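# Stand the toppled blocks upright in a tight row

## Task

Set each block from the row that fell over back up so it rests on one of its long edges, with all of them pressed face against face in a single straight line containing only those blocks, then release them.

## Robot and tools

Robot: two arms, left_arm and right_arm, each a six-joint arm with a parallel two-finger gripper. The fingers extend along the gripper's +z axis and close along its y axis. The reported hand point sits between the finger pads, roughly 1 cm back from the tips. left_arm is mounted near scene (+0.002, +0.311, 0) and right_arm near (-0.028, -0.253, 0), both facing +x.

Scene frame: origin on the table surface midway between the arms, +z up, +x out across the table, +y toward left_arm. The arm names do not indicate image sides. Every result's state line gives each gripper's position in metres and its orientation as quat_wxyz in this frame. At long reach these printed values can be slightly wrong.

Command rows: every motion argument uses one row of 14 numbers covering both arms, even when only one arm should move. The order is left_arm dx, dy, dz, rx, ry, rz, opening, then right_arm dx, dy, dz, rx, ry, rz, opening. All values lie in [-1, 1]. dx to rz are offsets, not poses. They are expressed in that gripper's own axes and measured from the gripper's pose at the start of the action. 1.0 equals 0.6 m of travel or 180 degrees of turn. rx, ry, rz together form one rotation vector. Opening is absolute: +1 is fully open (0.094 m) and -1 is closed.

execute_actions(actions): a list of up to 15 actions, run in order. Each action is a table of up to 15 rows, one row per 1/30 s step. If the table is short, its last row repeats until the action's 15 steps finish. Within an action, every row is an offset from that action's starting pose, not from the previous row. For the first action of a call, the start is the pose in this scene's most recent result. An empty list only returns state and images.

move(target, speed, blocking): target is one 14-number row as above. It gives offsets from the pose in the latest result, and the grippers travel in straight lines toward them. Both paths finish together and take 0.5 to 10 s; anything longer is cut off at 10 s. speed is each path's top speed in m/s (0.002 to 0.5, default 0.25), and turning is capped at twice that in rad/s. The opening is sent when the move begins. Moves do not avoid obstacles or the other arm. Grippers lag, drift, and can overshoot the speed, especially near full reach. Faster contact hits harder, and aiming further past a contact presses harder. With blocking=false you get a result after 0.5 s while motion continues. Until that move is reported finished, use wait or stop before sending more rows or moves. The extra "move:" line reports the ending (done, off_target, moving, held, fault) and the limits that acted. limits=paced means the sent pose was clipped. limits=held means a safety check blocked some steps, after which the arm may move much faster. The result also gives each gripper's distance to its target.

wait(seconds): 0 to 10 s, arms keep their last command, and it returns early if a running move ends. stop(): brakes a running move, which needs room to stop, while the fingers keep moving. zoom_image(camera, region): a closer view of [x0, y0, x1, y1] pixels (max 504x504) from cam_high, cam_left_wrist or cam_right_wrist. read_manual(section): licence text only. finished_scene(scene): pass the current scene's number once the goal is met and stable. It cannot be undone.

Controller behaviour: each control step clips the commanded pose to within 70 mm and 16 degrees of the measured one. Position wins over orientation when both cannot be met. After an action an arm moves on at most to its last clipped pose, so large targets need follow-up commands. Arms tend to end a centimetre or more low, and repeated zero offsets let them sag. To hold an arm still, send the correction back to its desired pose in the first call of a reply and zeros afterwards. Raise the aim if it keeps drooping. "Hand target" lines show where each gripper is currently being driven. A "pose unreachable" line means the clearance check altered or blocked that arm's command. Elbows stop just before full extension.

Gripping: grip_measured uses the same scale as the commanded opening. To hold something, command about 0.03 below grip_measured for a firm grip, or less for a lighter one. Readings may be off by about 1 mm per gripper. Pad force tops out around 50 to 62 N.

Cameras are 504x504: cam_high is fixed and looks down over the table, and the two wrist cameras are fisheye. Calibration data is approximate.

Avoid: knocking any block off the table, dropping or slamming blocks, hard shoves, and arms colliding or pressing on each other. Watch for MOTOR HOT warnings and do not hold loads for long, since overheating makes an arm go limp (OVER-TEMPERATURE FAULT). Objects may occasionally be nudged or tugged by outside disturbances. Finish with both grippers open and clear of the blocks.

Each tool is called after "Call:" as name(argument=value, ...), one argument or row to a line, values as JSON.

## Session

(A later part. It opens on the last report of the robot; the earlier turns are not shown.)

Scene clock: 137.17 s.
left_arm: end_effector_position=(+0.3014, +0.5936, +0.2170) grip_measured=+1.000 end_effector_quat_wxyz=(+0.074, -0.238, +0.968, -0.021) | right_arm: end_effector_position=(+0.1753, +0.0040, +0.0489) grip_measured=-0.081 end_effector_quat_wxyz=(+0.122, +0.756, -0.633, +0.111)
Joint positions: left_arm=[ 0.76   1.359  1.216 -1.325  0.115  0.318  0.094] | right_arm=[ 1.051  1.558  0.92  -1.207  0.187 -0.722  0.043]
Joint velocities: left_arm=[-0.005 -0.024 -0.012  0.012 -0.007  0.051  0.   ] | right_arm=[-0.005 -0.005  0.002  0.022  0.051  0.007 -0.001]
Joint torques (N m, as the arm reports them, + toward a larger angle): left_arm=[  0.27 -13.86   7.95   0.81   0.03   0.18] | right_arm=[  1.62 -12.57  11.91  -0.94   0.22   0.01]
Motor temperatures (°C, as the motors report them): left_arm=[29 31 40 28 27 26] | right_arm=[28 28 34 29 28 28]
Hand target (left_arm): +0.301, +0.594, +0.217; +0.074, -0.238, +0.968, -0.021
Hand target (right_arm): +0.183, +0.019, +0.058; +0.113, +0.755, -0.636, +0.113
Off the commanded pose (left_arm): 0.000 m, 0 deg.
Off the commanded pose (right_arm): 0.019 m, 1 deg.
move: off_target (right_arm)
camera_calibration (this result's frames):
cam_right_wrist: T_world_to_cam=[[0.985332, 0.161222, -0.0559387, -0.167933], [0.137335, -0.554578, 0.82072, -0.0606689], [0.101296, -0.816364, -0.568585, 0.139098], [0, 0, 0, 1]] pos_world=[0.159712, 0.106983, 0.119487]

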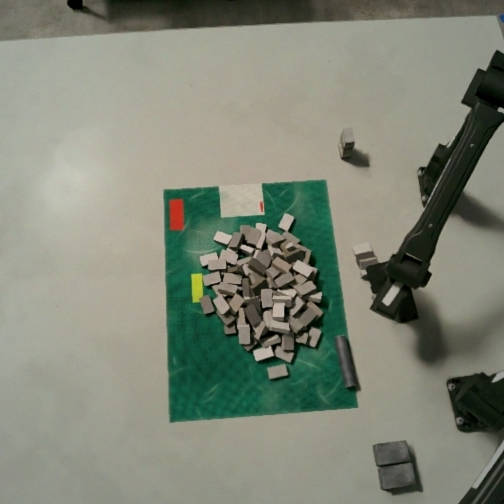

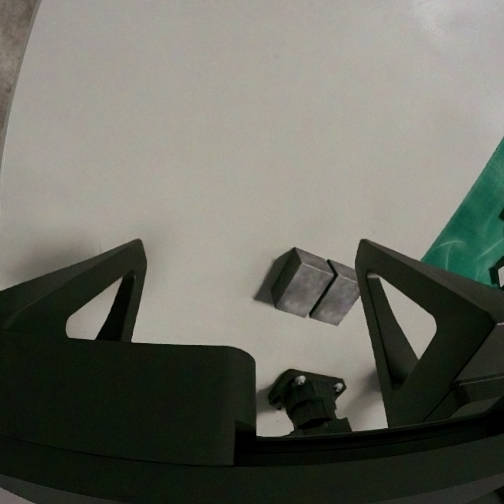

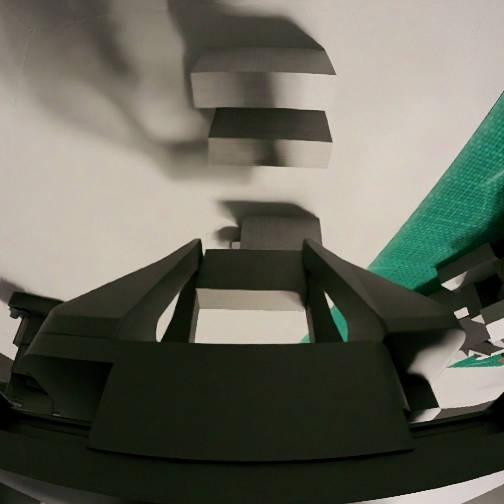

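Call:
move(
  target=[0,0,0,0,0,0,1,-0.067,-0.008,0.035,0.018,0,0,-0.2],
  speed=0.04,
)

Call:
move(
  target=[0,0,0,0,0,0,1,0,0,0,0,0,0,1],
)

Call:
move(
  target=[0,0,0,0,0,0,1,0.03,0,-0.08,0,-0.1,0,1],
)

Call:
move(
  target=[0,0,0,0,0,0,1,0.09,-0.02,0.07,0,-0.22,0,1],
  speed=0.15,
)

Scene clock: 144.87 s.
left_arm: end_effector_position=(+0.3014, +0.5936, +0.2170) grip_measured=+1.000 end_effector_quat_wxyz=(+0.074, -0.238, +0.968, -0.021) | right_arm: end_effector_position=(+0.1708, +0.0224, +0.0233) grip_measured=-0.081 end_effector_quat_wxyz=(+0.109, +0.757, -0.630, +0.131)
Joint positions: left_arm=[ 0.76   1.359  1.216 -1.325  0.115  0.318  0.094] | right_arm=[ 1.106  1.628  0.92  -1.131  0.218 -0.668  0.043]
Joint velocities: left_arm=[-0.005 -0.015 -0.007  0.002 -0.022  0.022  0.   ] | right_arm=[ 0.005  0.005  0.012 -0.007 -0.037  0.007 -0.001]
Joint torques (N m, as the arm reports them, + toward a larger angle): left_arm=[ -0.24 -13.6    7.92   0.98   0.08   0.16] | right_arm=[  2.05 -11.38   8.56   0.69   0.05  -0.11]
Motor temperatures (°C, as the motors report them): left_arm=[29 31 40 28 27 26] | right_arm=[28 28 35 29 28 28]
Hand target (left_arm): +0.301, +0.594, +0.217; +0.074, -0.238, +0.968, -0.021
Hand target (right_arm): +0.172, +0.036, +0.016; +0.100, +0.759, -0.630, +0.129
Off the commanded pose (left_arm): 0.000 m, 0 deg.
Off the commanded pose (right_arm): 0.015 m, 1 deg.
move: off_target (right_arm)
camera_calibration (this result's frames):
cam_right_wrist: T_world_to_cam=[[0.984782, 0.173381, -0.0120009, -0.16917], [0.106402, -0.546874, 0.830426, -0.0239852], [0.137417, -0.819065, -0.557, 0.1336], [0, 0, 0, 1]] pos_world=[0.150789, 0.125641, 0.092303]

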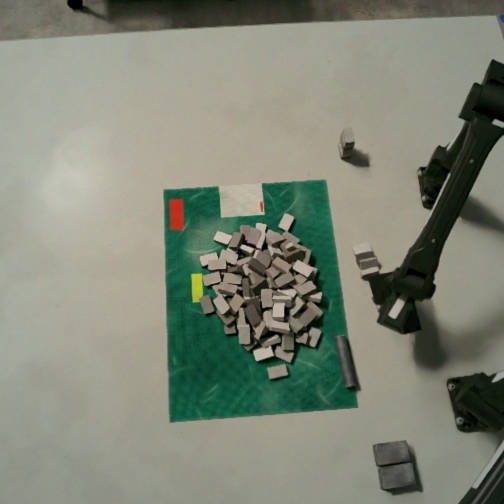

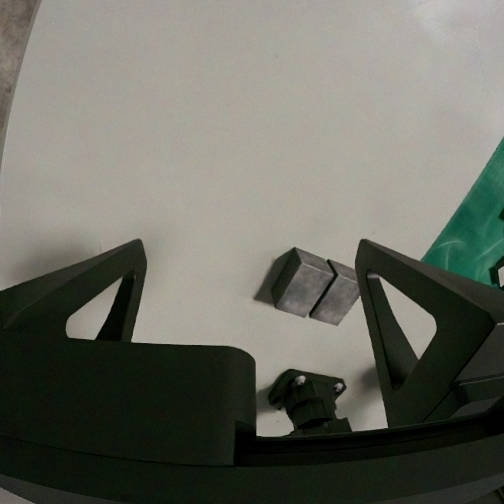

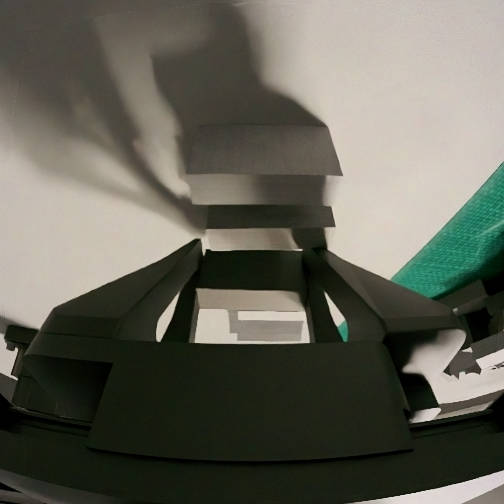

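Scene clock: 145.37 s.
left_arm: end_effector_position=(+0.3014, +0.5936, +0.2170) grip_measured=+1.000 end_effector_quat_wxyz=(+0.074, -0.238, +0.968, -0.021) | right_arm: end_effector_position=(+0.1709, +0.0224, +0.0234) grip_measured=+1.000 end_effector_quat_wxyz=(+0.109, +0.757, -0.630, +0.131)
Joint positions: left_arm=[ 0.76   1.359  1.216 -1.325  0.115  0.318  0.094] | right_arm=[ 1.106  1.628  0.92  -1.131  0.218 -0.668  0.094]
Joint velocities: left_arm=[-0.024 -0.005  0.007  0.012  0.022 -0.051  0.   ] | right_arm=[-0.024  0.005  0.012 -0.022 -0.007 -0.007  0.   ]
Joint torques (N m, as the arm reports them, + toward a larger angle): left_arm=[  0.13 -13.53   8.     0.89   0.05   0.19] | right_arm=[  1.77 -14.47   6.91  -0.11   0.14  -0.06]
Motor temperatures (°C, as the motors report them): left_arm=[29 31 40 28 27 26] | right_arm=[28 28 35 29 28 28]
Hand target (left_arm): +0.301, +0.594, +0.217; +0.074, -0.238, +0.968, -0.021
Hand target (right_arm): +0.171, +0.022, +0.023; +0.109, +0.757, -0.630, +0.131
Off the commanded pose (left_arm): 0.000 m, 0 deg.
Off the commanded pose (right_arm): 0.000 m, 0 deg.
move: done
camera_calibration (this result's frames):
cam_right_wrist: T_world_to_cam=[[0.984768, 0.173478, -0.0117171, -0.169228], [0.106192, -0.546713, 0.830559, -0.0239888], [0.137678, -0.819152, -0.556807, 0.13353], [0, 0, 0, 1]] pos_world=[0.150814, 0.125624, 0.0922916]

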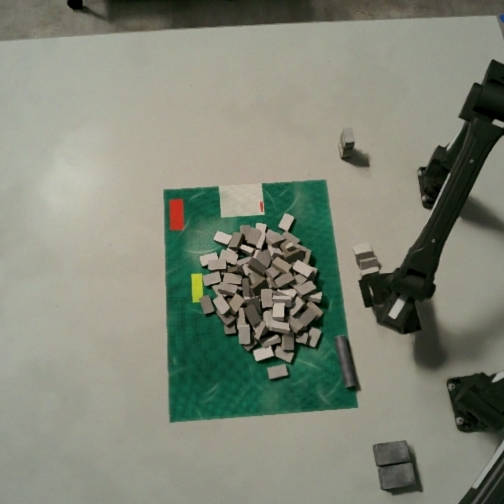

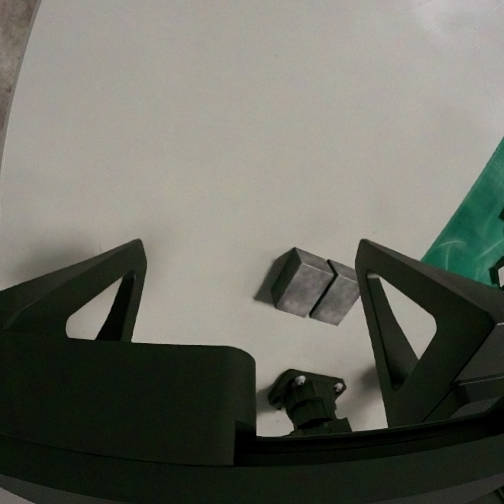

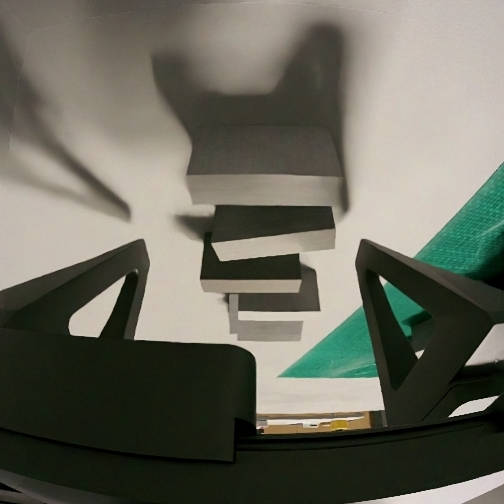

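Scene clock: 146.40 s.
left_arm: end_effector_position=(+0.3014, +0.5936, +0.2170) grip_measured=+1.000 end_effector_quat_wxyz=(+0.074, -0.238, +0.968, -0.021) | right_arm: end_effector_position=(+0.1709, +0.0222, +0.0787) grip_measured=+1.000 end_effector_quat_wxyz=(+0.014, +0.764, -0.644, +0.011)
Joint positions: left_arm=[ 0.76   1.359  1.216 -1.325  0.115  0.318  0.094] | right_arm=[ 1.006  1.378  0.855 -1.078  0.02  -0.785  0.094]
Joint velocities: left_arm=[-0.015 -0.015  0.002 -0.007 -0.066  0.007  0.   ] | right_arm=[-0.005 -0.005 -0.002  0.012  0.007 -0.037  0.   ]
Joint torques (N m, as the arm reports them, + toward a larger angle): left_arm=[ -0.22 -13.6    7.95   0.9    0.03   0.2 ] | right_arm=[  0.55 -12.2    7.29   1.12  -0.14  -0.17]
Motor temperatures (°C, as the motors report them): left_arm=[29 31 40 28 27 26] | right_arm=[28 28 35 29 28 28]
Hand target (left_arm): +0.301, +0.594, +0.217; +0.074, -0.238, +0.968, -0.021
Hand target (right_arm): +0.171, +0.020, +0.075; +0.012, +0.767, -0.641, +0.009
Off the commanded pose (left_arm): 0.000 m, 0 deg.
Off the commanded pose (right_arm): 0.004 m, 1 deg.
move: done
camera_calibration (this result's frames):
cam_right_wrist: T_world_to_cam=[[0.986079, 0.164975, -0.0207801, -0.16786], [0.141866, -0.769527, 0.622658, -0.054848], [0.086732, -0.616937, -0.782218, 0.186098], [0, 0, 0, 1]] pos_world=[0.157164, 0.100296, 0.176233]

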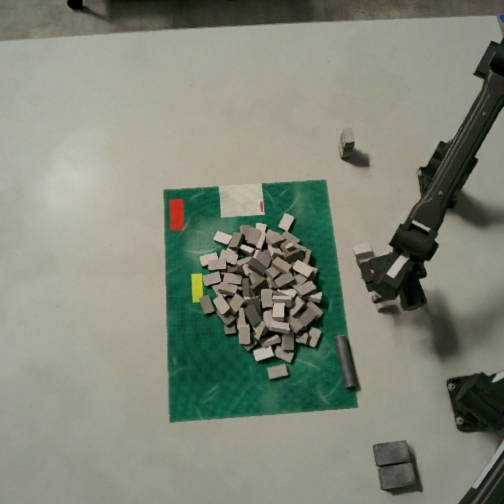

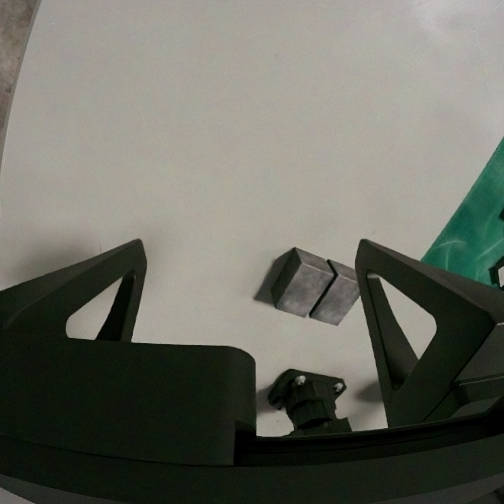

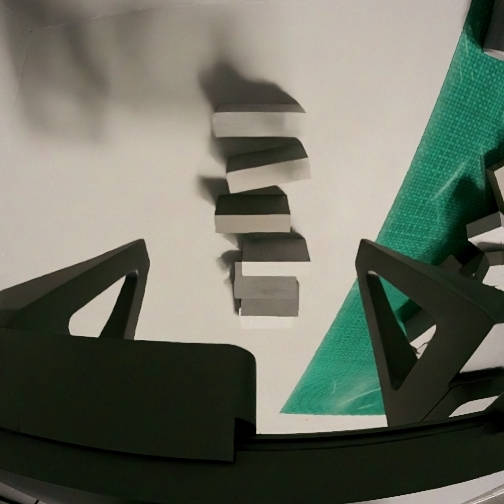

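Scene clock: 149.13 s.
left_arm: end_effector_position=(+0.3014, +0.5936, +0.2170) grip_measured=+1.000 end_effector_quat_wxyz=(+0.074, -0.238, +0.968, -0.021) | right_arm: end_effector_position=(+0.1931, -0.0278, +0.0416) grip_measured=+1.000 end_effector_quat_wxyz=(-0.198, +0.719, -0.616, -0.256)
Joint positions: left_arm=[ 0.76   1.359  1.216 -1.325  0.115  0.318  0.094] | right_arm=[ 0.518  1.284  0.525 -0.613 -0.632 -1.192  0.094]
Joint velocities: left_arm=[-0.005 -0.015 -0.002 -0.012  0.037  0.095  0.   ] | right_arm=[-0.015 -0.005 -0.007 -0.017 -0.051  0.081  0.   ]
Joint torques (N m, as the arm reports them, + toward a larger angle): left_arm=[  0.48 -13.24   7.98   0.92   0.05   0.19] | right_arm=[ 0.74 -7.21  6.3   1.56 -0.48 -0.17]
Motor temperatures (°C, as the motors report them): left_arm=[29 31 40 28 27 26] | right_arm=[28 28 34 29 28 28]
Hand target (left_arm): +0.301, +0.594, +0.217; +0.074, -0.238, +0.968, -0.021
Hand target (right_arm): +0.192, -0.030, +0.036; -0.200, +0.721, -0.613, -0.256
Off the commanded pose (left_arm): 0.000 m, 0 deg.
Off the commanded pose (right_arm): 0.004 m, 1 deg.
move: done
camera_calibration (this result's frames):
cam_right_wrist: T_world_to_cam=[[0.984682, 0.16895, -0.0430912, -0.181012], [0.168137, -0.985521, -0.0218572, -0.0576414], [-0.0461601, 0.0142771, -0.998832, 0.176634], [0, 0, 0, 1]] pos_world=[0.196085, -0.0287466, 0.167368]

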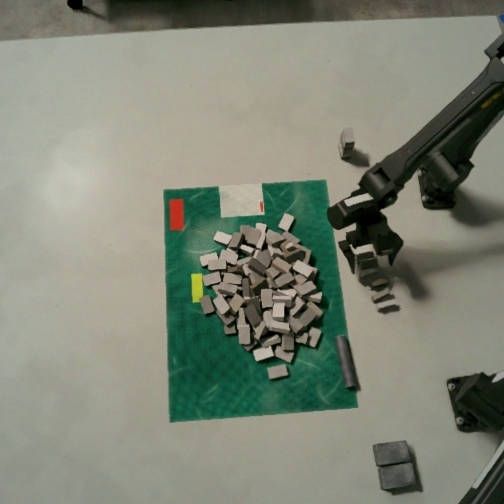

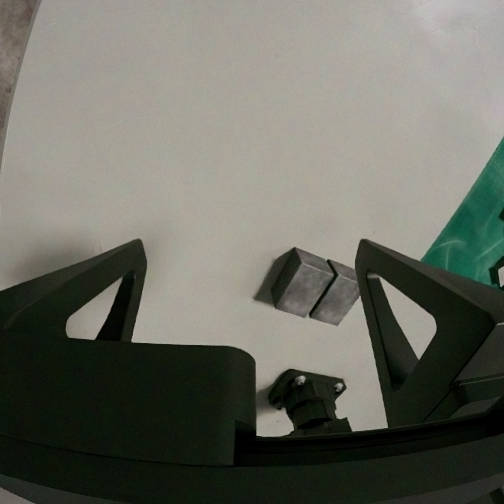

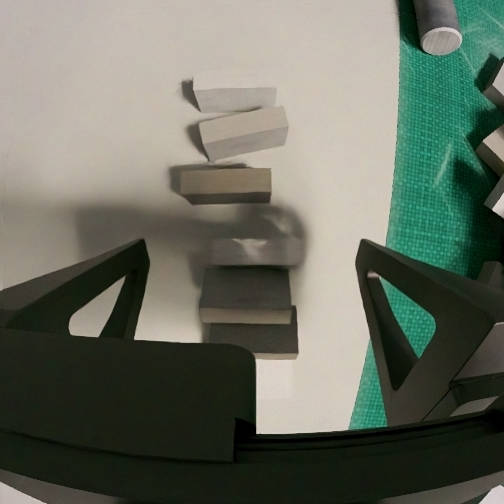

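Call:
move(
  target=[0,0,0,0,0,0,1,0.047,0.004,0.016,0,0,0,1],
  speed=0.05,
)

Call:
move(
  target=[0,0,0,0,0,0,1,0,0,0,0,0,0,-0.2],
)

Call:
move(
  target=[0,0,0,0,0,0,1,-0.06,0,-0.07,0,0,0,-0.2],
  speed=0.1,
)

Call:
move(
  target=[0,0,0,0,0,0,1,-0.19,0.0,0.15,0,0.32,0,-0.2],
  speed=0.12,
)

Scene clock: 160.40 s.
left_arm: end_effector_position=(+0.3014, +0.5936, +0.2170) grip_measured=+1.000 end_effector_quat_wxyz=(+0.074, -0.238, +0.968, -0.021) | right_arm: end_effector_position=(+0.1938, -0.0419, +0.0216) grip_measured=+1.000 end_effector_quat_wxyz=(-0.195, +0.717, -0.618, -0.257)
Joint positions: left_arm=[ 0.76   1.359  1.216 -1.325  0.115  0.318  0.094] | right_arm=[ 0.47   1.335  0.497 -0.574 -0.64  -1.247  0.094]
Joint velocities: left_arm=[-0.005  0.015 -0.002 -0.017  0.037 -0.081  0.   ] | right_arm=[-0.005 -0.015 -0.027  0.002  0.022 -0.051  0.   ]
Joint torques (N m, as the arm reports them, + toward a larger angle): left_arm=[  0.06 -13.51   7.89   0.97   0.05   0.2 ] | right_arm=[ 0.83 -7.95  5.66  1.4  -0.46 -0.28]
Motor temperatures (°C, as the motors report them): left_arm=[29 31 40 28 27 26] | right_arm=[28 27 33 29 28 28]
Hand target (left_arm): +0.301, +0.594, +0.217; +0.074, -0.238, +0.968, -0.021
Hand target (right_arm): +0.193, -0.044, +0.017; -0.198, +0.719, -0.616, -0.256
Off the commanded pose (left_arm): 0.000 m, 0 deg.
Off the commanded pose (right_arm): 0.006 m, 0 deg.
move: done
camera_calibration (this result's frames):
cam_right_wrist: T_world_to_cam=[[0.984936, 0.165612, -0.0497442, -0.180218], [0.164824, -0.986129, -0.0195783, -0.0715524], [-0.0522966, 0.0110844, -0.99857, 0.157918], [0, 0, 0, 1]] pos_world=[0.197555, -0.0424639, 0.147327]

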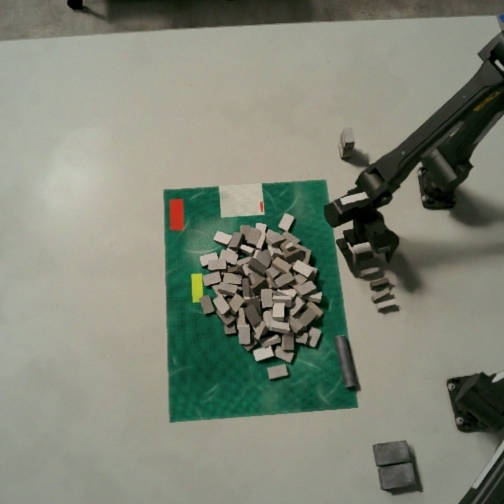

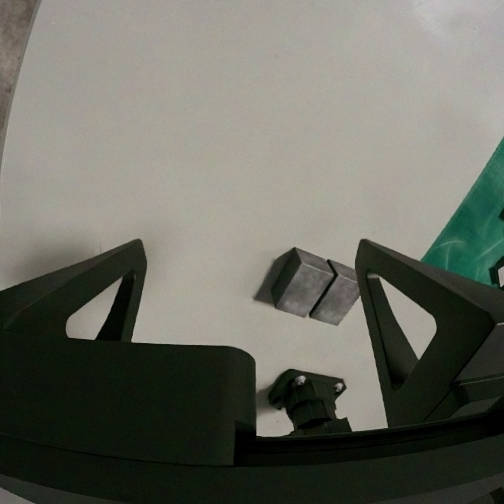

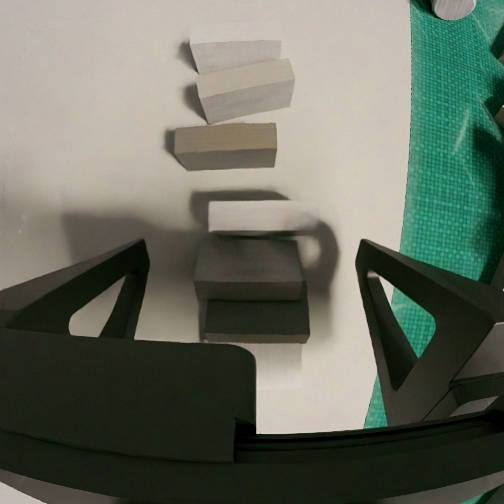

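Scene clock: 160.90 s.
left_arm: end_effector_position=(+0.3014, +0.5936, +0.2170) grip_measured=+1.000 end_effector_quat_wxyz=(+0.074, -0.238, +0.968, -0.021) | right_arm: end_effector_position=(+0.1938, -0.0419, +0.0217) grip_measured=-0.085 end_effector_quat_wxyz=(-0.195, +0.717, -0.618, -0.257)
Joint positions: left_arm=[ 0.76   1.359  1.216 -1.325  0.115  0.318  0.094] | right_arm=[ 0.47   1.335  0.497 -0.574 -0.64  -1.247  0.043]
Joint velocities: left_arm=[-0.015  0.015 -0.012  0.002 -0.007  0.007  0.   ] | right_arm=[ 0.005 -0.015 -0.002 -0.002 -0.066  0.037 -0.   ]
Joint torques (N m, as the arm reports them, + toward a larger angle): left_arm=[  0.16 -14.05   7.95   0.92   0.07   0.17] | right_arm=[ 0.71 -8.87  6.66  0.58 -0.42 -0.11]
Motor temperatures (°C, as the motors report them): left_arm=[29 31 41 28 27 26] | right_arm=[28 27 33 29 28 28]
Hand target (left_arm): +0.301, +0.594, +0.217; +0.074, -0.238, +0.968, -0.021
Hand target (right_arm): +0.194, -0.042, +0.022; -0.195, +0.717, -0.618, -0.257
Off the commanded pose (left_arm): 0.000 m, 0 deg.
Off the commanded pose (right_arm): 0.000 m, 0 deg.
move: done
camera_calibration (this result's frames):
cam_right_wrist: T_world_to_cam=[[0.984918, 0.165689, -0.0498382, -0.180188], [0.164881, -0.986112, -0.0199428, -0.0715047], [-0.0524504, 0.0114247, -0.998558, 0.157999], [0, 0, 0, 1]] pos_world=[0.197548, -0.0424615, 0.147365]

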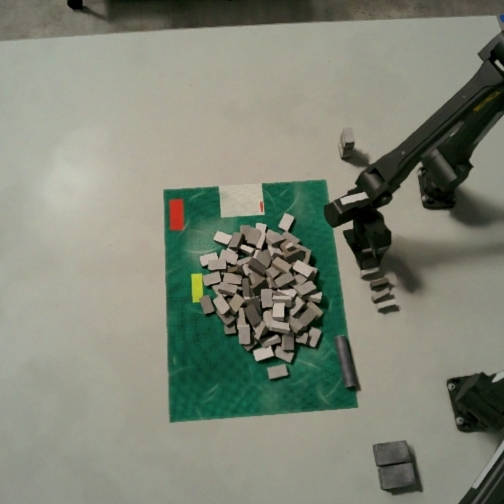

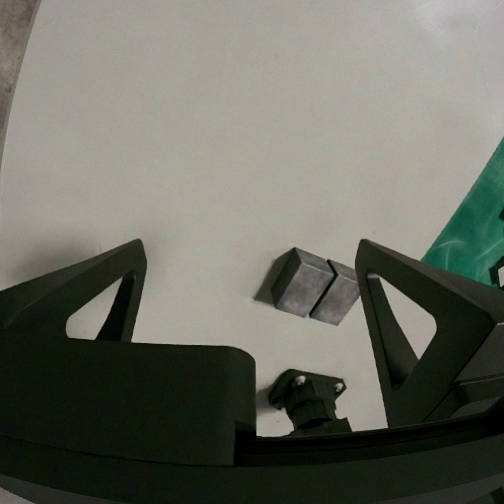

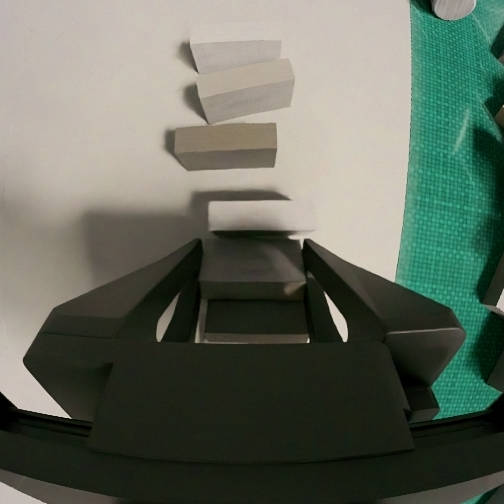

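Scene clock: 161.83 s.
left_arm: end_effector_position=(+0.3014, +0.5936, +0.2170) grip_measured=+1.000 end_effector_quat_wxyz=(+0.074, -0.238, +0.968, -0.021) | right_arm: end_effector_position=(+0.1788, -0.0487, +0.0602) grip_measured=-0.085 end_effector_quat_wxyz=(-0.181, +0.715, -0.622, -0.263)
Joint positions: left_arm=[ 0.76   1.359  1.216 -1.325  0.115  0.318  0.094] | right_arm=[ 0.47   1.195  0.525 -0.774 -0.64  -1.247  0.043]
Joint velocities: left_arm=[-0.005  0.005 -0.007  0.002  0.037 -0.051  0.   ] | right_arm=[-0.005  0.005 -0.002  0.012  0.007 -0.007  0.001]
Joint torques (N m, as the arm reports them, + toward a larger angle): left_arm=[  0.22 -14.01   7.93   0.89   0.04   0.21] | right_arm=[ 1.5  -7.7  12.46 -0.07 -0.41 -0.03]
Motor temperatures (°C, as the motors report them): left_arm=[29 31 41 28 27 26] | right_arm=[28 27 34 29 28 28]
Hand target (left_arm): +0.301, +0.594, +0.217; +0.074, -0.238, +0.968, -0.021
Hand target (right_arm): +0.194, -0.040, +0.078; -0.196, +0.717, -0.618, -0.257
Off the commanded pose (left_arm): 0.000 m, 0 deg.
Off the commanded pose (right_arm): 0.026 m, 2 deg.
move: off_target (right_arm)
camera_calibration (this result's frames):
cam_right_wrist: T_world_to_cam=[[0.98299, 0.164661, -0.081343, -0.160183], [0.164315, -0.986347, -0.0109719, -0.0754174], [-0.0820391, -0.0025806, -0.996626, 0.200267], [0, 0, 0, 1]] pos_world=[0.186281, -0.047495, 0.185734]

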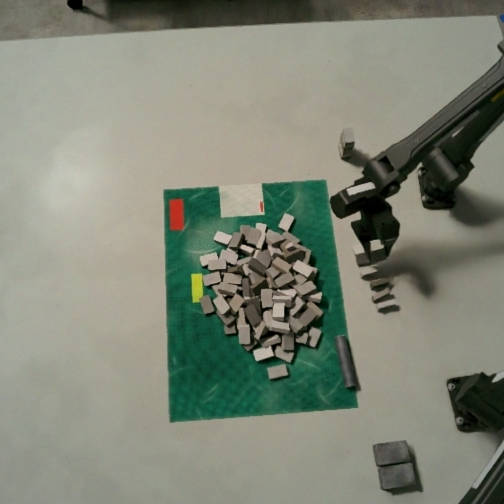

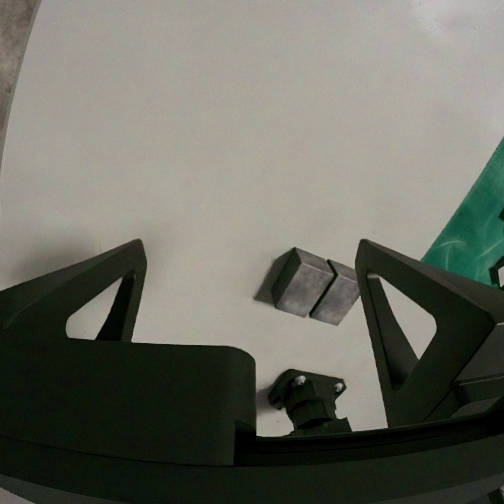

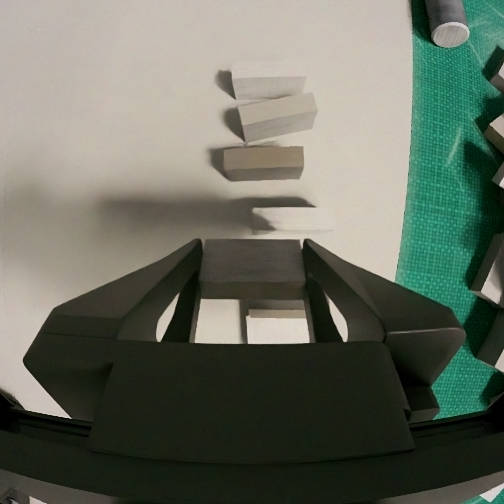

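Scene clock: 166.37 s.
left_arm: end_effector_position=(+0.3014, +0.5936, +0.2170) grip_measured=+1.000 end_effector_quat_wxyz=(+0.074, -0.238, +0.968, -0.021) | right_arm: end_effector_position=(+0.1490, +0.0803, +0.0510) grip_measured=-0.085 end_effector_quat_wxyz=(+0.141, +0.754, -0.629, +0.123)
Joint positions: left_arm=[ 0.76   1.359  1.216 -1.325  0.115  0.318  0.094] | right_arm=[ 1.205  1.714  1.115 -1.316  0.157 -0.57   0.043]
Joint velocities: left_arm=[-0.005  0.005 -0.002 -0.017  0.022  0.037  0.   ] | right_arm=[-0.015 -0.005  0.002 -0.017  0.037  0.066 -0.001]
Joint torques (N m, as the arm reports them, + toward a larger angle): left_arm=[  0.1  -14.1    7.91   0.85   0.03   0.18] | right_arm=[  2.1  -15.53  11.93  -0.86   0.19  -0.03]
Motor temperatures (°C, as the motors report them): left_arm=[29 31 41 28 27 26] | right_arm=[28 27 35 29 28 28]
Hand target (left_arm): +0.301, +0.594, +0.217; +0.074, -0.238, +0.968, -0.021
Hand target (right_arm): +0.154, +0.095, +0.060; +0.133, +0.753, -0.633, +0.124
Off the commanded pose (left_arm): 0.000 m, 0 deg.
Off the commanded pose (right_arm): 0.017 m, 1 deg.
move: off_target (right_arm)
camera_calibration (this result's frames):
cam_right_wrist: T_world_to_cam=[[0.984562, 0.160579, -0.0696538, -0.153419], [0.143833, -0.515461, 0.844755, -0.0217978], [0.0997462, -0.841733, -0.5306, 0.205508], [0, 0, 0, 1]] pos_world=[0.133687, 0.186382, 0.11677]

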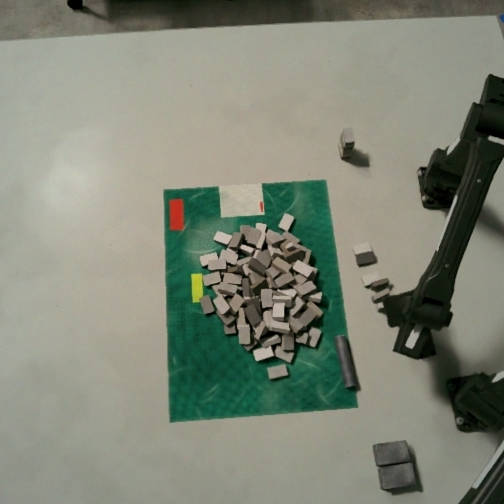

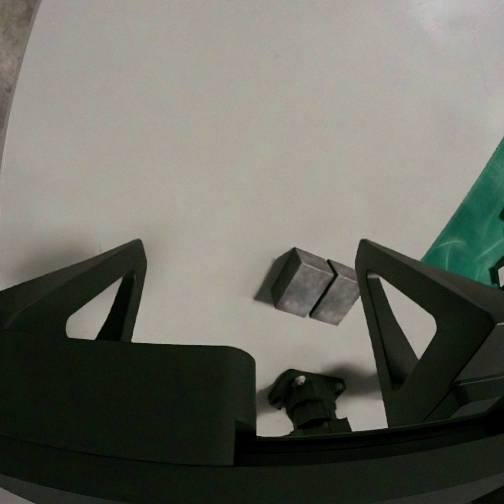

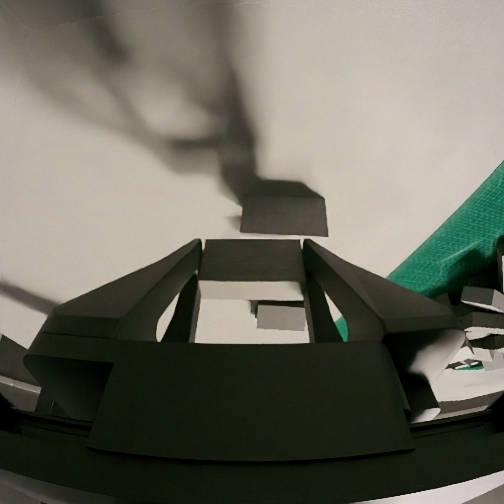

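Call:
move(
  target=[0,0,0,0,0,0,1,-0.042,-0.027,-0.016,0.022,0,0,-0.2],
  speed=0.06,
)

Call:
move(
  target=[0,0,0,0,0,0,1,-0.02,0,0.05,0,0,0,-0.2],
  speed=0.04,
)

Scene clock: 176.80 s.
left_arm: end_effector_position=(+0.3014, +0.5936, +0.2170) grip_measured=+1.000 end_effector_quat_wxyz=(+0.074, -0.238, +0.968, -0.021) | right_arm: end_effector_position=(+0.1531, +0.0872, +0.0455) grip_measured=-0.085 end_effector_quat_wxyz=(+0.138, +0.759, -0.619, +0.148)
Joint positions: left_arm=[ 0.76   1.359  1.216 -1.325  0.115  0.318  0.094] | right_arm=[ 1.223  1.747  1.137 -1.317  0.203 -0.563  0.043]
Joint velocities: left_arm=[ 0.015 -0.015 -0.012 -0.012 -0.066  0.022  0.   ] | right_arm=[-0.005 -0.005 -0.007 -0.017 -0.022 -0.066 -0.001]
Joint torques (N m, as the arm reports them, + toward a larger angle): left_arm=[  0.   -13.76   8.06   0.91   0.03   0.18] | right_arm=[  2.46 -14.89  11.89   0.2    0.2    0.01]
Motor temperatures (°C, as the motors report them): left_arm=[29 31 41 28 27 26] | right_arm=[28 28 36 29 28 28]
Hand target (left_arm): +0.301, +0.594, +0.217; +0.074, -0.238, +0.968, -0.021
Hand target (right_arm): +0.160, +0.109, +0.051; +0.115, +0.759, -0.625, +0.144
Off the commanded pose (left_arm): 0.000 m, 0 deg.
Off the commanded pose (right_arm): 0.024 m, 3 deg.
move: off_target (right_arm)
camera_calibration (this result's frames):
cam_right_wrist: T_world_to_cam=[[0.981758, 0.186399, -0.0375167, -0.162174], [0.125648, -0.48793, 0.863792, -0.0146737], [0.142704, -0.852748, -0.50245, 0.201072], [0, 0, 0, 1]] pos_world=[0.132365, 0.194533, 0.107619]

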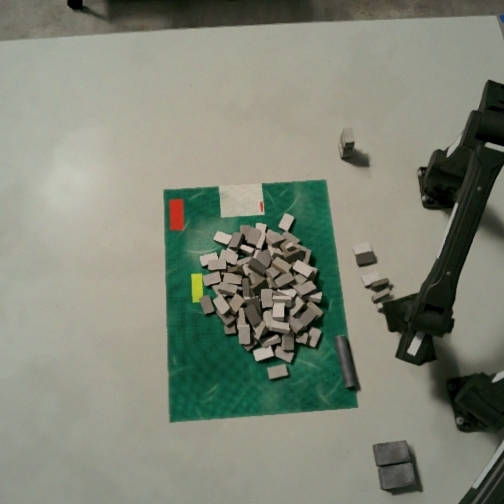

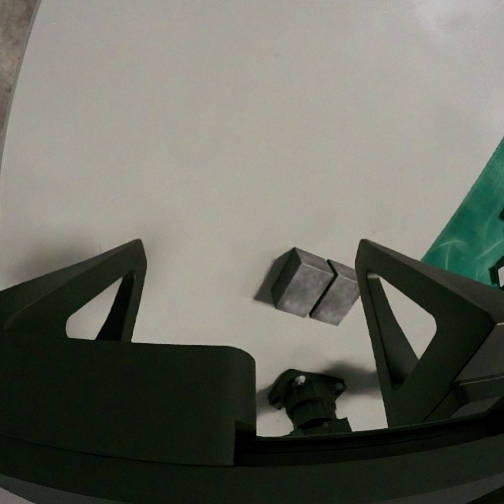

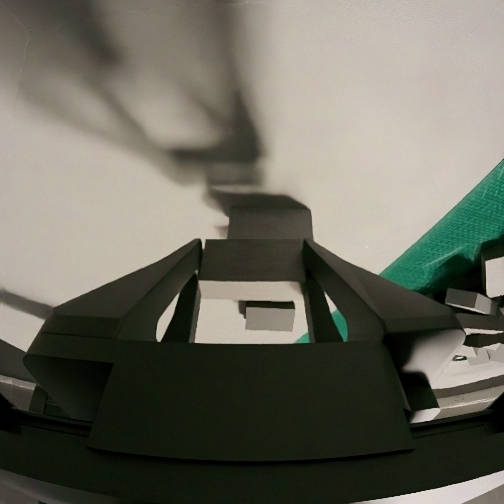

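Scene clock: 177.90 s.
left_arm: end_effector_position=(+0.3014, +0.5936, +0.2170) grip_measured=+1.000 end_effector_quat_wxyz=(+0.074, -0.238, +0.968, -0.021) | right_arm: end_effector_position=(+0.1538, +0.0889, +0.0214) grip_measured=-0.085 end_effector_quat_wxyz=(+0.134, +0.759, -0.620, +0.147)
Joint positions: left_arm=[ 0.76   1.359  1.216 -1.325  0.115  0.318  0.094] | right_arm=[ 1.223  1.784  1.115 -1.249  0.203 -0.563  0.043]
Joint velocities: left_arm=[ 0.005  0.005  0.007 -0.007 -0.007 -0.037  0.   ] | right_arm=[ 0.005  0.005 -0.007 -0.012 -0.007  0.051 -0.   ]
Joint torques (N m, as the arm reports them, + toward a larger angle): left_arm=[ -0.22 -13.87   8.03   0.91   0.04   0.19] | right_arm=[  1.57 -16.04   5.92   0.34   0.05  -0.07]
Motor temperatures (°C, as the motors report them): left_arm=[29 31 41 28 27 26] | right_arm=[28 28 36 29 28 28]
Hand target (left_arm): +0.301, +0.594, +0.217; +0.074, -0.238, +0.968, -0.021
Hand target (right_arm): +0.152, +0.087, +0.013; +0.138, +0.759, -0.619, +0.148
Off the commanded pose (left_arm): 0.000 m, 0 deg.
Off the commanded pose (right_arm): 0.009 m, 1 deg.
move: done
camera_calibration (this result's frames):
cam_right_wrist: T_world_to_cam=[[0.981877, 0.186682, -0.0326655, -0.16428], [0.122713, -0.494901, 0.860241, 0.00804522], [0.144426, -0.84866, -0.50884, 0.189872], [0, 0, 0, 1]] pos_world=[0.132893, 0.195787, 0.0843275]

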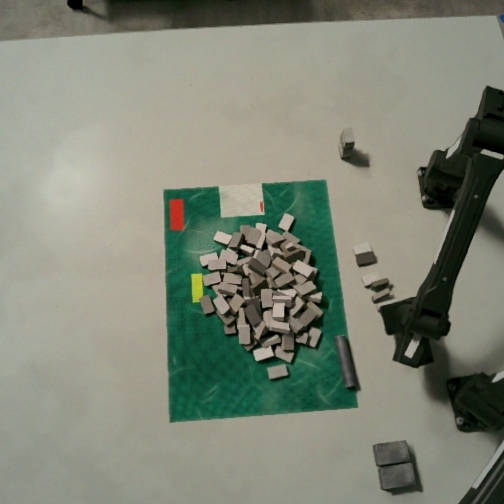

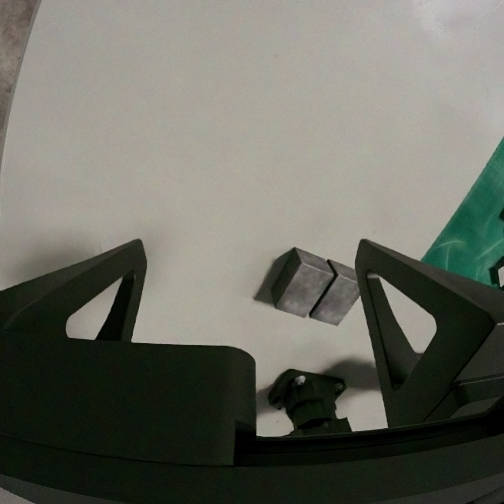

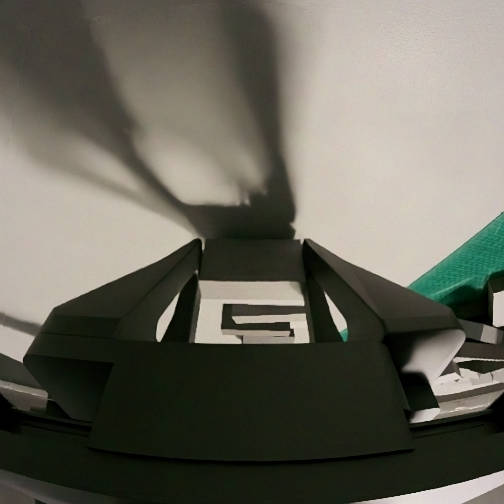

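Release, rise, go to block 6.

Call:
move(
  target=[0,0,0,0,0,0,1,0,0,0,0,0,0,1],
)

Call:
move(
  target=[0,0,0,0,0,0,1,0.03,0,-0.08,0,-0.128,0,1],
)

Call:
move(
  target=[0,0,0,0,0,0,1,0.24,-0.03,0.04,0,-0.22,0,1],
  speed=0.15,
)

Scene clock: 183.60 s.
left_arm: end_effector_position=(+0.3014, +0.5936, +0.2170) grip_measured=+1.000 end_effector_quat_wxyz=(+0.074, -0.238, +0.968, -0.021) | right_arm: end_effector_position=(+0.1538, +0.0889, +0.0214) grip_measured=+1.000 end_effector_quat_wxyz=(+0.134, +0.759, -0.620, +0.147)
Joint positions: left_arm=[ 0.76   1.359  1.216 -1.325  0.115  0.318  0.094] | right_arm=[ 1.223  1.784  1.115 -1.249  0.203 -0.563  0.094]
Joint velocities: left_arm=[-0.015  0.005 -0.017 -0.027 -0.066 -0.051  0.   ] | right_arm=[-0.015 -0.024 -0.002 -0.002 -0.066  0.007  0.   ]
Joint torques (N m, as the arm reports them, + toward a larger angle): left_arm=[  0.06 -13.55   8.05   0.95   0.04   0.18] | right_arm=[  1.25 -16.99   7.03  -0.2    0.06  -0.11]
Motor temperatures (°C, as the motors report them): left_arm=[29 31 41 28 27 26] | right_arm=[28 29 35 29 28 28]
Hand target (left_arm): +0.301, +0.594, +0.217; +0.074, -0.238, +0.968, -0.021
Hand target (right_arm): +0.154, +0.089, +0.021; +0.134, +0.759, -0.620, +0.147
Off the commanded pose (left_arm): 0.000 m, 0 deg.
Off the commanded pose (right_arm): 0.000 m, 0 deg.
move: done
camera_calibration (this result's frames):
cam_right_wrist: T_world_to_cam=[[0.981877, 0.186682, -0.0326655, -0.16428], [0.122713, -0.494901, 0.860241, 0.00804522], [0.144426, -0.84866, -0.50884, 0.189872], [0, 0, 0, 1]] pos_world=[0.132893, 0.195787, 0.0843275]

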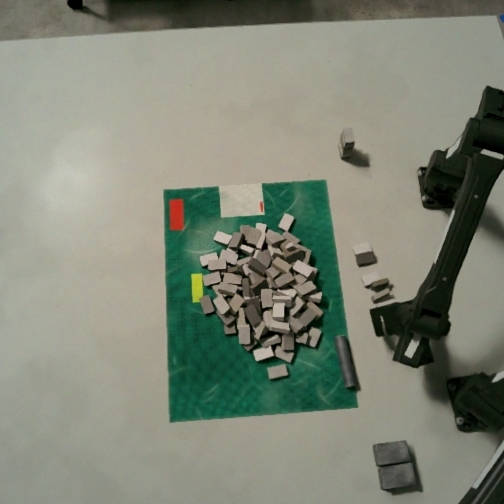

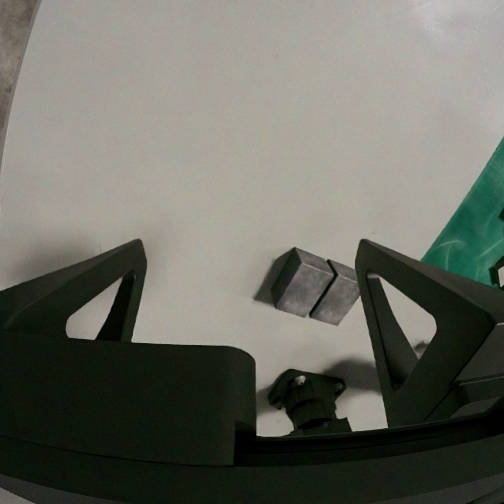

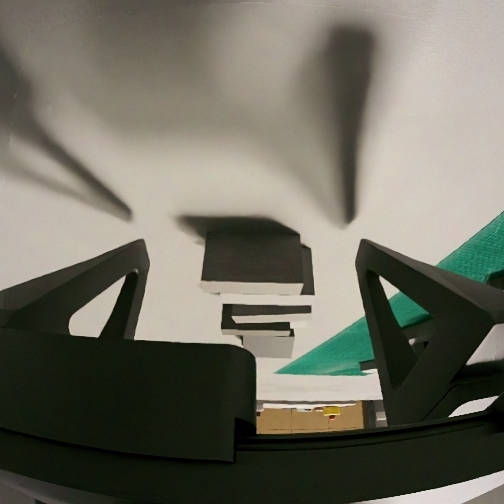

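Scene clock: 184.83 s.
left_arm: end_effector_position=(+0.3014, +0.5936, +0.2170) grip_measured=+1.000 end_effector_quat_wxyz=(+0.074, -0.238, +0.968, -0.021) | right_arm: end_effector_position=(+0.1540, +0.0920, +0.0757) grip_measured=+1.000 end_effector_quat_wxyz=(+0.014, +0.769, -0.639, -0.007)
Joint positions: left_arm=[ 0.76   1.359  1.216 -1.325  0.115  0.318  0.094] | right_arm=[ 1.128  1.506  0.982 -1.07  -0.02  -0.678  0.094]
Joint velocities: left_arm=[-0.015 -0.005 -0.012 -0.012 -0.007 -0.022  0.   ] | right_arm=[-0.005 -0.015  0.007  0.017 -0.037  0.007  0.   ]
Joint torques (N m, as the arm reports them, + toward a larger angle): left_arm=[  0.11 -13.14   7.99   0.91   0.05   0.17] | right_arm=[  0.47 -15.15   6.81   1.03  -0.1   -0.2 ]
Motor temperatures (°C, as the motors report them): left_arm=[29 31 41 28 27 26] | right_arm=[28 29 35 29 28 28]
Hand target (left_arm): +0.301, +0.594, +0.217; +0.074, -0.238, +0.968, -0.021
Hand target (right_arm): +0.155, +0.090, +0.072; +0.010, +0.771, -0.636, -0.010
Off the commanded pose (left_arm): 0.000 m, 0 deg.
Off the commanded pose (right_arm): 0.003 m, 1 deg.
move: done
camera_calibration (this result's frames):
cam_right_wrist: T_world_to_cam=[[0.982869, 0.179008, -0.0438657, -0.161817], [0.16927, -0.782602, 0.599067, 0.00192174], [0.0729082, -0.596229, -0.799497, 0.229867], [0, 0, 0, 1]] pos_world=[0.141961, 0.167524, 0.175528]

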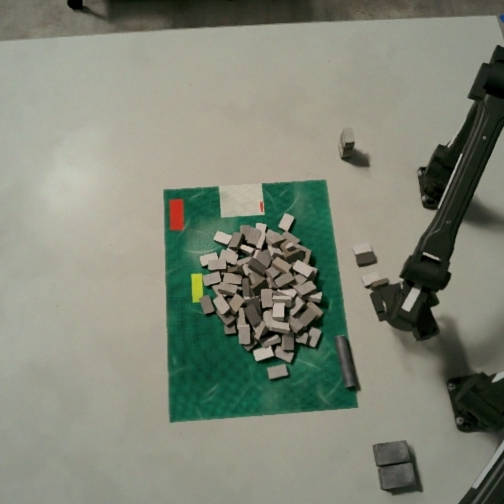

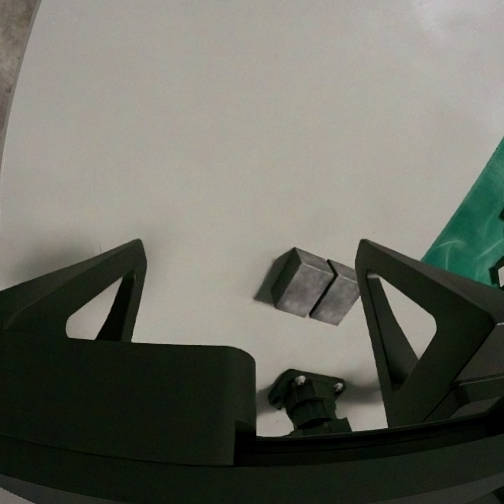

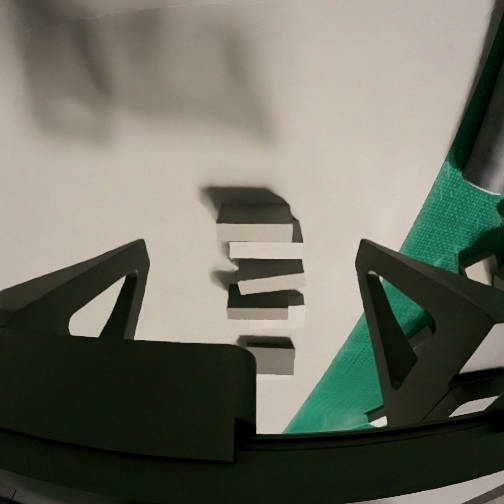

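Scene clock: 187.67 s.
left_arm: end_effector_position=(+0.3014, +0.5936, +0.2170) grip_measured=+1.000 end_effector_quat_wxyz=(+0.074, -0.238, +0.968, -0.021) | right_arm: end_effector_position=(+0.2013, -0.0443, +0.0550) grip_measured=+1.000 end_effector_quat_wxyz=(-0.200, +0.716, -0.610, -0.275)
Joint positions: left_arm=[ 0.76   1.359  1.216 -1.325  0.115  0.318  0.094] | right_arm=[ 0.432  1.282  0.561 -0.731 -0.684 -1.308  0.094]
Joint velocities: left_arm=[-0.005  0.005 -0.002  0.017  0.022  0.066  0.   ] | right_arm=[-0.015 -0.015  0.012 -0.022 -0.051 -0.022  0.   ]
Joint torques (N m, as the arm reports them, + toward a larger angle): left_arm=[ -0.25 -13.47   7.93   0.83   0.04   0.19] | right_arm=[ 0.97 -8.02  6.23  1.07 -0.51 -0.21]
Motor temperatures (°C, as the motors report them): left_arm=[29 31 41 28 27 26] | right_arm=[28 28 35 29 28 28]
Hand target (left_arm): +0.301, +0.594, +0.217; +0.074, -0.238, +0.968, -0.021
Hand target (right_arm): +0.199, -0.046, +0.049; -0.198, +0.718, -0.607, -0.277
Off the commanded pose (left_arm): 0.000 m, 0 deg.
Off the commanded pose (right_arm): 0.005 m, 1 deg.
move: done
camera_calibration (this result's frames):
cam_right_wrist: T_world_to_cam=[[0.981275, 0.182549, -0.0614368, -0.183363], [0.17929, -0.982259, -0.0549761, -0.0752224], [-0.0703827, 0.0429318, -0.996596, 0.19656], [0, 0, 0, 1]] pos_world=[0.207251, -0.0488538, 0.18049]

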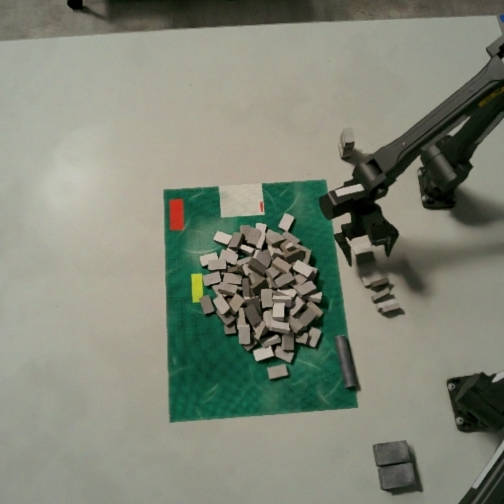

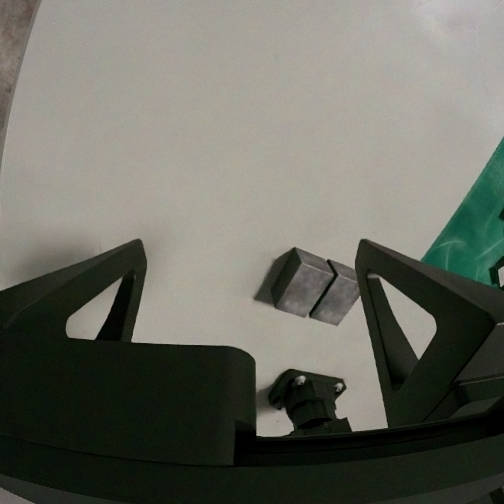

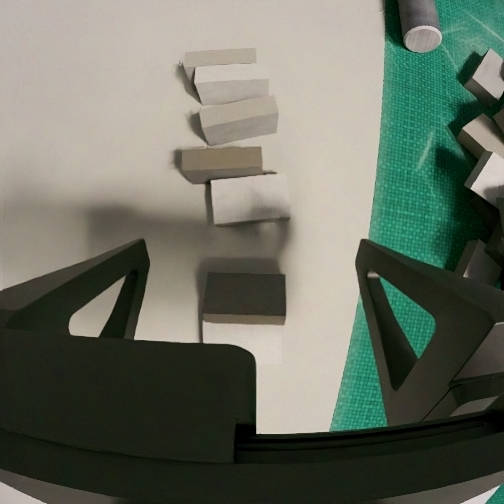

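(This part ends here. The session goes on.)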